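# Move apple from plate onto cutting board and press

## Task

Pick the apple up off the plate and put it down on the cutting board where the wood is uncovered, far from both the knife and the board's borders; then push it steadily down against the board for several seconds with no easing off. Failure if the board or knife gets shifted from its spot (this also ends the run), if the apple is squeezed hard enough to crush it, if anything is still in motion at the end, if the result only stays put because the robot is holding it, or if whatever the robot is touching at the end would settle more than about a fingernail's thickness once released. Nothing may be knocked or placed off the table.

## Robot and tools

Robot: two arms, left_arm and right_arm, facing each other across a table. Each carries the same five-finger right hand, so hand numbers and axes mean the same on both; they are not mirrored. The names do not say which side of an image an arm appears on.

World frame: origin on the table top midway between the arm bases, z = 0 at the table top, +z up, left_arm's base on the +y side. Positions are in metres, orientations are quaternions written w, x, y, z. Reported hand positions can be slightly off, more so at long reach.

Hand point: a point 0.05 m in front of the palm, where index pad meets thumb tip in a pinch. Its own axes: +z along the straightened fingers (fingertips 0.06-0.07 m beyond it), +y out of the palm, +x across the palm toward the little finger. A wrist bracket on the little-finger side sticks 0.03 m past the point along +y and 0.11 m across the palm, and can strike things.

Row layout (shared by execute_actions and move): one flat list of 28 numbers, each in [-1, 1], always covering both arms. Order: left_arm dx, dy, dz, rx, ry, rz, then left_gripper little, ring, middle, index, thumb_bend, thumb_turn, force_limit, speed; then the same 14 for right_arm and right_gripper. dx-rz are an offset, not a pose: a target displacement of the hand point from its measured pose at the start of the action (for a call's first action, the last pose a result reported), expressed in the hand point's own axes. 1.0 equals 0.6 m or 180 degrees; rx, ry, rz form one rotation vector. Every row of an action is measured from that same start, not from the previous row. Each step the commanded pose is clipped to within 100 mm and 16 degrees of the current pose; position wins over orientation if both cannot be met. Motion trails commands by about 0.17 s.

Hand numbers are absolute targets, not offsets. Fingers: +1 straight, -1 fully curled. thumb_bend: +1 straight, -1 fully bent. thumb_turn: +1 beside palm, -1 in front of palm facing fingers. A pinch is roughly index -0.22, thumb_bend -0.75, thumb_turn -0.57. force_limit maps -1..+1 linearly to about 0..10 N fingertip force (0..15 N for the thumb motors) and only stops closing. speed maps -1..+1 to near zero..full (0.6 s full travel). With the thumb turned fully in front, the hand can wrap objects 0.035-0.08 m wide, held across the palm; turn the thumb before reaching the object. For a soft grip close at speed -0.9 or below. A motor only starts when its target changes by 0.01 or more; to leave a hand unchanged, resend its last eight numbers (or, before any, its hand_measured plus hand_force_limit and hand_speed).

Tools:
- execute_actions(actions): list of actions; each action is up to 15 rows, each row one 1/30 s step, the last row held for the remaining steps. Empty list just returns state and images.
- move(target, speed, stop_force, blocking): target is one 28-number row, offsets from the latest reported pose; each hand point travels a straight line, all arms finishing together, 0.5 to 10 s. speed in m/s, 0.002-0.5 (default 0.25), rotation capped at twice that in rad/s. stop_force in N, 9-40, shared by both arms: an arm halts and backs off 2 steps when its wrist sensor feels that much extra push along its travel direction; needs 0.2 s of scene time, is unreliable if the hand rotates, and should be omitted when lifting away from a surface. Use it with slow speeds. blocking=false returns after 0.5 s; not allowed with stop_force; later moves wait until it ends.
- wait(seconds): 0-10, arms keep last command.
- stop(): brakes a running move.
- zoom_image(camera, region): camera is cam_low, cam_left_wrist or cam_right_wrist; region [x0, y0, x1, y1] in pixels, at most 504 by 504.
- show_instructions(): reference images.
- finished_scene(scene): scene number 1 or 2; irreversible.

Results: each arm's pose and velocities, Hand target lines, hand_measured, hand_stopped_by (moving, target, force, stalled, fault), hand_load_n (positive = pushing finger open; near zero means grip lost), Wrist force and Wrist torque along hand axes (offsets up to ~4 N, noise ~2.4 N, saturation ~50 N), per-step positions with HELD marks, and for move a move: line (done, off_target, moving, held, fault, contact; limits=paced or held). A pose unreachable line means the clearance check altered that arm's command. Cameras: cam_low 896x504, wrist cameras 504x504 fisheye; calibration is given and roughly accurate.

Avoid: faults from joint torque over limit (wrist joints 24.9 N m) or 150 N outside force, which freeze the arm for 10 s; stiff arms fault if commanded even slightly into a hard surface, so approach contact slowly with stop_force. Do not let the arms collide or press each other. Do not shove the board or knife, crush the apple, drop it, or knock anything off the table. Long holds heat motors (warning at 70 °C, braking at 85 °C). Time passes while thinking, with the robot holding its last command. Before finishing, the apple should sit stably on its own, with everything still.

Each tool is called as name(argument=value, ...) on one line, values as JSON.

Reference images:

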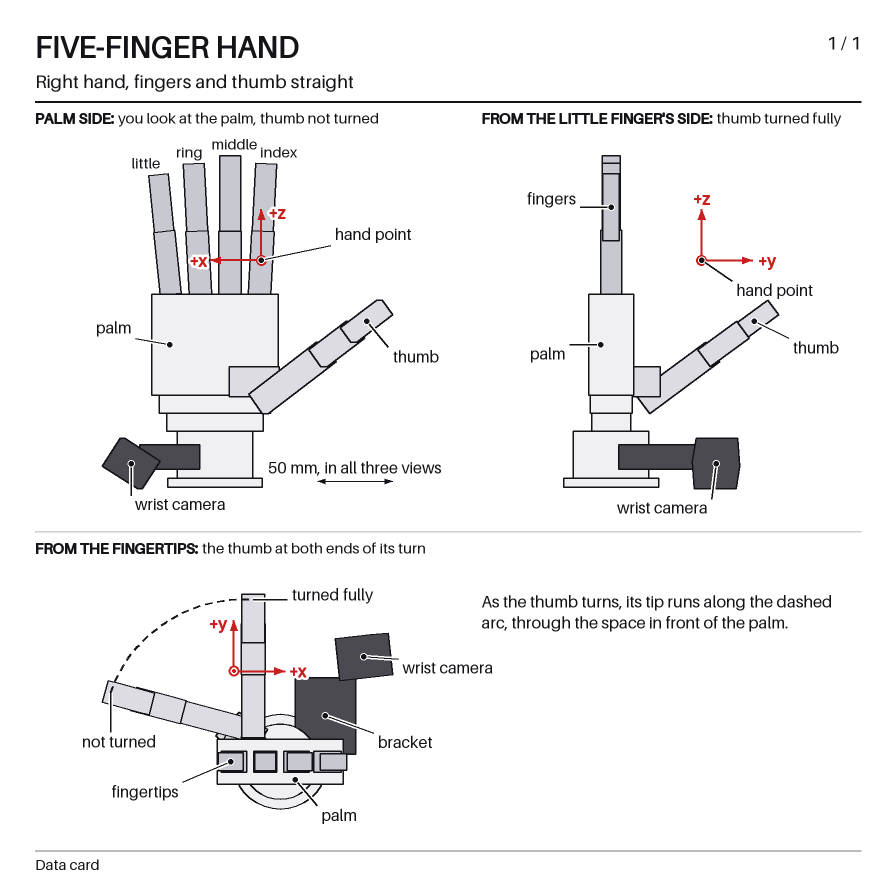

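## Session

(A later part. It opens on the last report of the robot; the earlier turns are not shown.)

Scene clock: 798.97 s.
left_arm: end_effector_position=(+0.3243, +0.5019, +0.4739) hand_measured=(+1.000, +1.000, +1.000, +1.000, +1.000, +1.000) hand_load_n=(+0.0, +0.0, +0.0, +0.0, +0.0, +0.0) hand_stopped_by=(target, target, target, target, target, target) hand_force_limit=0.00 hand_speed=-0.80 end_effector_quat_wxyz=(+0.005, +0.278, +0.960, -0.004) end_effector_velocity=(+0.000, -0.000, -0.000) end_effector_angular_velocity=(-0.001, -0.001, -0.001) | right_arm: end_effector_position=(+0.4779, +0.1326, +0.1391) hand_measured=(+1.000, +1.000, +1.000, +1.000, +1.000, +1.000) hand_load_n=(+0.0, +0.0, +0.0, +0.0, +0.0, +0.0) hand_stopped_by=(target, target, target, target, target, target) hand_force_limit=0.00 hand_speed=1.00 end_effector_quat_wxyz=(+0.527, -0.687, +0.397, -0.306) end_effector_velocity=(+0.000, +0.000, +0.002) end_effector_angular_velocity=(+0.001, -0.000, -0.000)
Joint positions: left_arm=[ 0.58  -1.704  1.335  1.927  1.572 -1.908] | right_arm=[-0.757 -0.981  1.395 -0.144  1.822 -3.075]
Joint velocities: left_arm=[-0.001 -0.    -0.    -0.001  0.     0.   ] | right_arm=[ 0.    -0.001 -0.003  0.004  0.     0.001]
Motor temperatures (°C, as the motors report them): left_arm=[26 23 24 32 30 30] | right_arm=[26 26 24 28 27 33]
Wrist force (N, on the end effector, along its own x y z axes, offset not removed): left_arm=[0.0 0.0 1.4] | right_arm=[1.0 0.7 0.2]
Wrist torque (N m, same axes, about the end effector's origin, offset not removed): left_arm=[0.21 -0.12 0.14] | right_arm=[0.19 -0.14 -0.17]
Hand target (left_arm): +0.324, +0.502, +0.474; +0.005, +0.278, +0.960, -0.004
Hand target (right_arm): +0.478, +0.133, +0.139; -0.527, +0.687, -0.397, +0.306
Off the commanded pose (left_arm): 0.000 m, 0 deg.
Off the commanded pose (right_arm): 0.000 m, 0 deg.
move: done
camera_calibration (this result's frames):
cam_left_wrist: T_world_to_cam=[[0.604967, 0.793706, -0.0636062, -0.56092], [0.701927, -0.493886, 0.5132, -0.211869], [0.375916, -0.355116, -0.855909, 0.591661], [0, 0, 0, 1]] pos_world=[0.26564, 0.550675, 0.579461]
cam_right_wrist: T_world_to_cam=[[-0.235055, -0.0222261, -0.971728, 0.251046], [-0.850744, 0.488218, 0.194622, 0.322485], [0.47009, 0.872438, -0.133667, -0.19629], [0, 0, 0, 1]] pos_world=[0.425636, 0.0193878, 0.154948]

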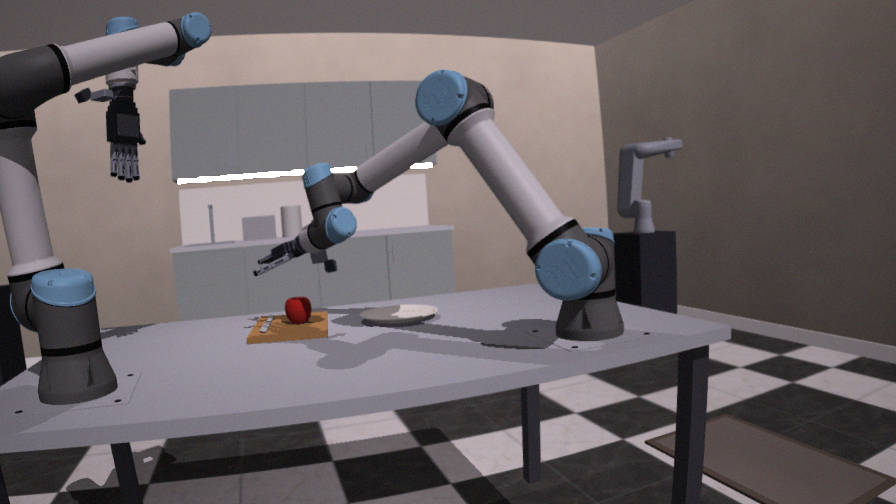

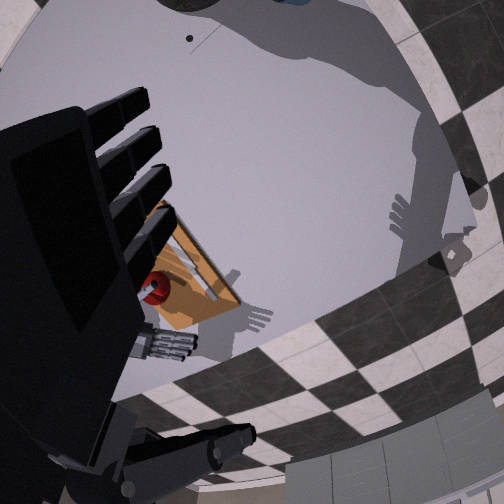

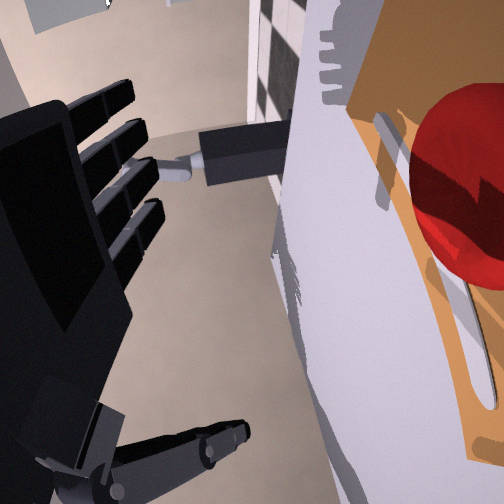

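zoom_image(camera="cam_low", region=[220, 270, 460, 360])

wait(seconds=1.5)

Region (220, 270, 460, 360) of cam_low's 896x504 image, scaled by 2.100, with more detail than that image has; it fills the top 189 rows of this view, and the rest is white.

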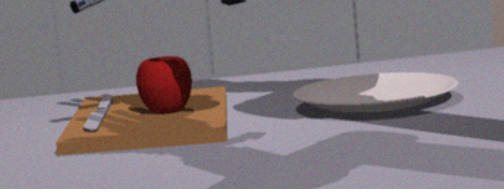

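Scene clock: 804.23 s.
left_arm: end_effector_position=(+0.3243, +0.5019, +0.4739) hand_measured=(+1.000, +1.000, +1.000, +1.000, +1.000, +1.000) hand_load_n=(+0.0, +0.0, +0.0, +0.0, +0.0, +0.0) hand_stopped_by=(target, target, target, target, target, target) hand_force_limit=0.00 hand_speed=-0.80 end_effector_quat_wxyz=(+0.005, +0.278, +0.960, -0.004) end_effector_velocity=(-0.000, -0.000, -0.000) end_effector_angular_velocity=(+0.000, +0.000, -0.001) | right_arm: end_effector_position=(+0.4780, +0.1325, +0.1392) hand_measured=(+1.000, +1.000, +1.000, +1.000, +1.000, +1.000) hand_load_n=(+0.0, +0.0, +0.0, +0.0, +0.0, +0.0) hand_stopped_by=(target, target, target, target, target, target) hand_force_limit=0.00 hand_speed=1.00 end_effector_quat_wxyz=(+0.527, -0.687, +0.397, -0.306) end_effector_velocity=(-0.000, +0.001, +0.000) end_effector_angular_velocity=(+0.001, -0.000, +0.002)
Joint positions: left_arm=[ 0.58  -1.704  1.335  1.927  1.572 -1.908] | right_arm=[-0.757 -0.981  1.395 -0.143  1.822 -3.074]
Joint velocities: left_arm=[-0.001  0.    -0.     0.     0.    -0.   ] | right_arm=[-0.    -0.    -0.    -0.001 -0.002  0.   ]
Motor temperatures (°C, as the motors report them): left_arm=[26 23 24 32 30 30] | right_arm=[26 26 24 28 27 33]
Wrist force (N, on the end effector, along its own x y z axes, offset not removed): left_arm=[-0.2 1.7 1.8] | right_arm=[0.7 2.1 -0.7]
Wrist torque (N m, same axes, about the end effector's origin, offset not removed): left_arm=[0.38 -0.16 0.17] | right_arm=[0.45 -0.03 -0.11]
Hand target (left_arm): +0.324, +0.502, +0.474; +0.005, +0.278, +0.960, -0.004
Hand target (right_arm): +0.478, +0.133, +0.139; -0.527, +0.687, -0.397, +0.306
Off the commanded pose (left_arm): 0.000 m, 0 deg.
Off the commanded pose (right_arm): 0.000 m, 0 deg.
wait: 1.50 s; at rest from the start
camera_calibration (this result's frames):
cam_left_wrist: T_world_to_cam=[[0.604967, 0.793706, -0.063606, -0.56092], [0.701928, -0.493886, 0.5132, -0.211869], [0.375916, -0.355116, -0.855909, 0.591661], [0, 0, 0, 1]] pos_world=[0.26564, 0.550675, 0.579461]
cam_right_wrist: T_world_to_cam=[[-0.235081, -0.0221846, -0.971723, 0.251233], [-0.850627, 0.488417, 0.194635, 0.322462], [0.470288, 0.872328, -0.133689, -0.196324], [0, 0, 0, 1]] pos_world=[0.425684, 0.0193362, 0.15512]

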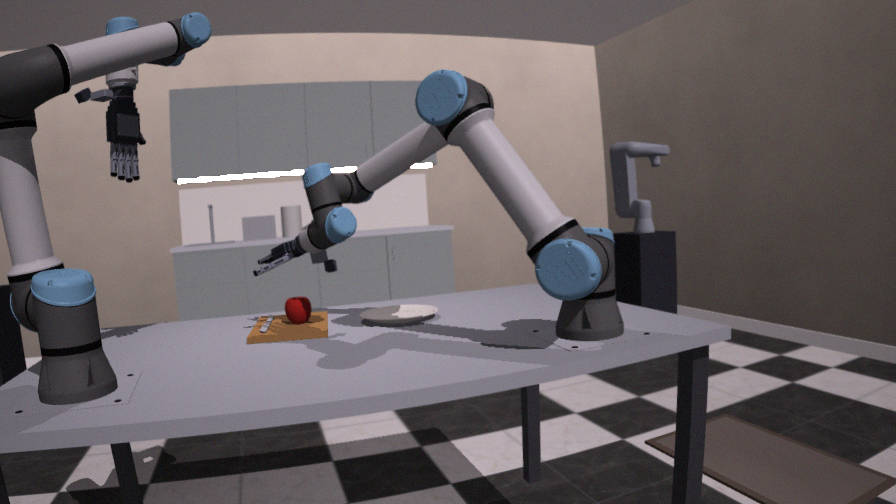

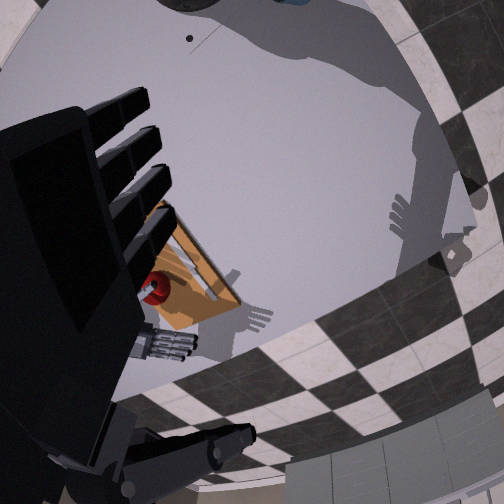

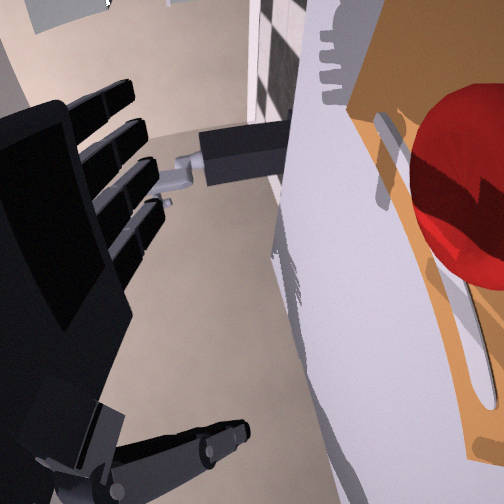

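finished_scene(scene=1)

The scene is finished: the task was done.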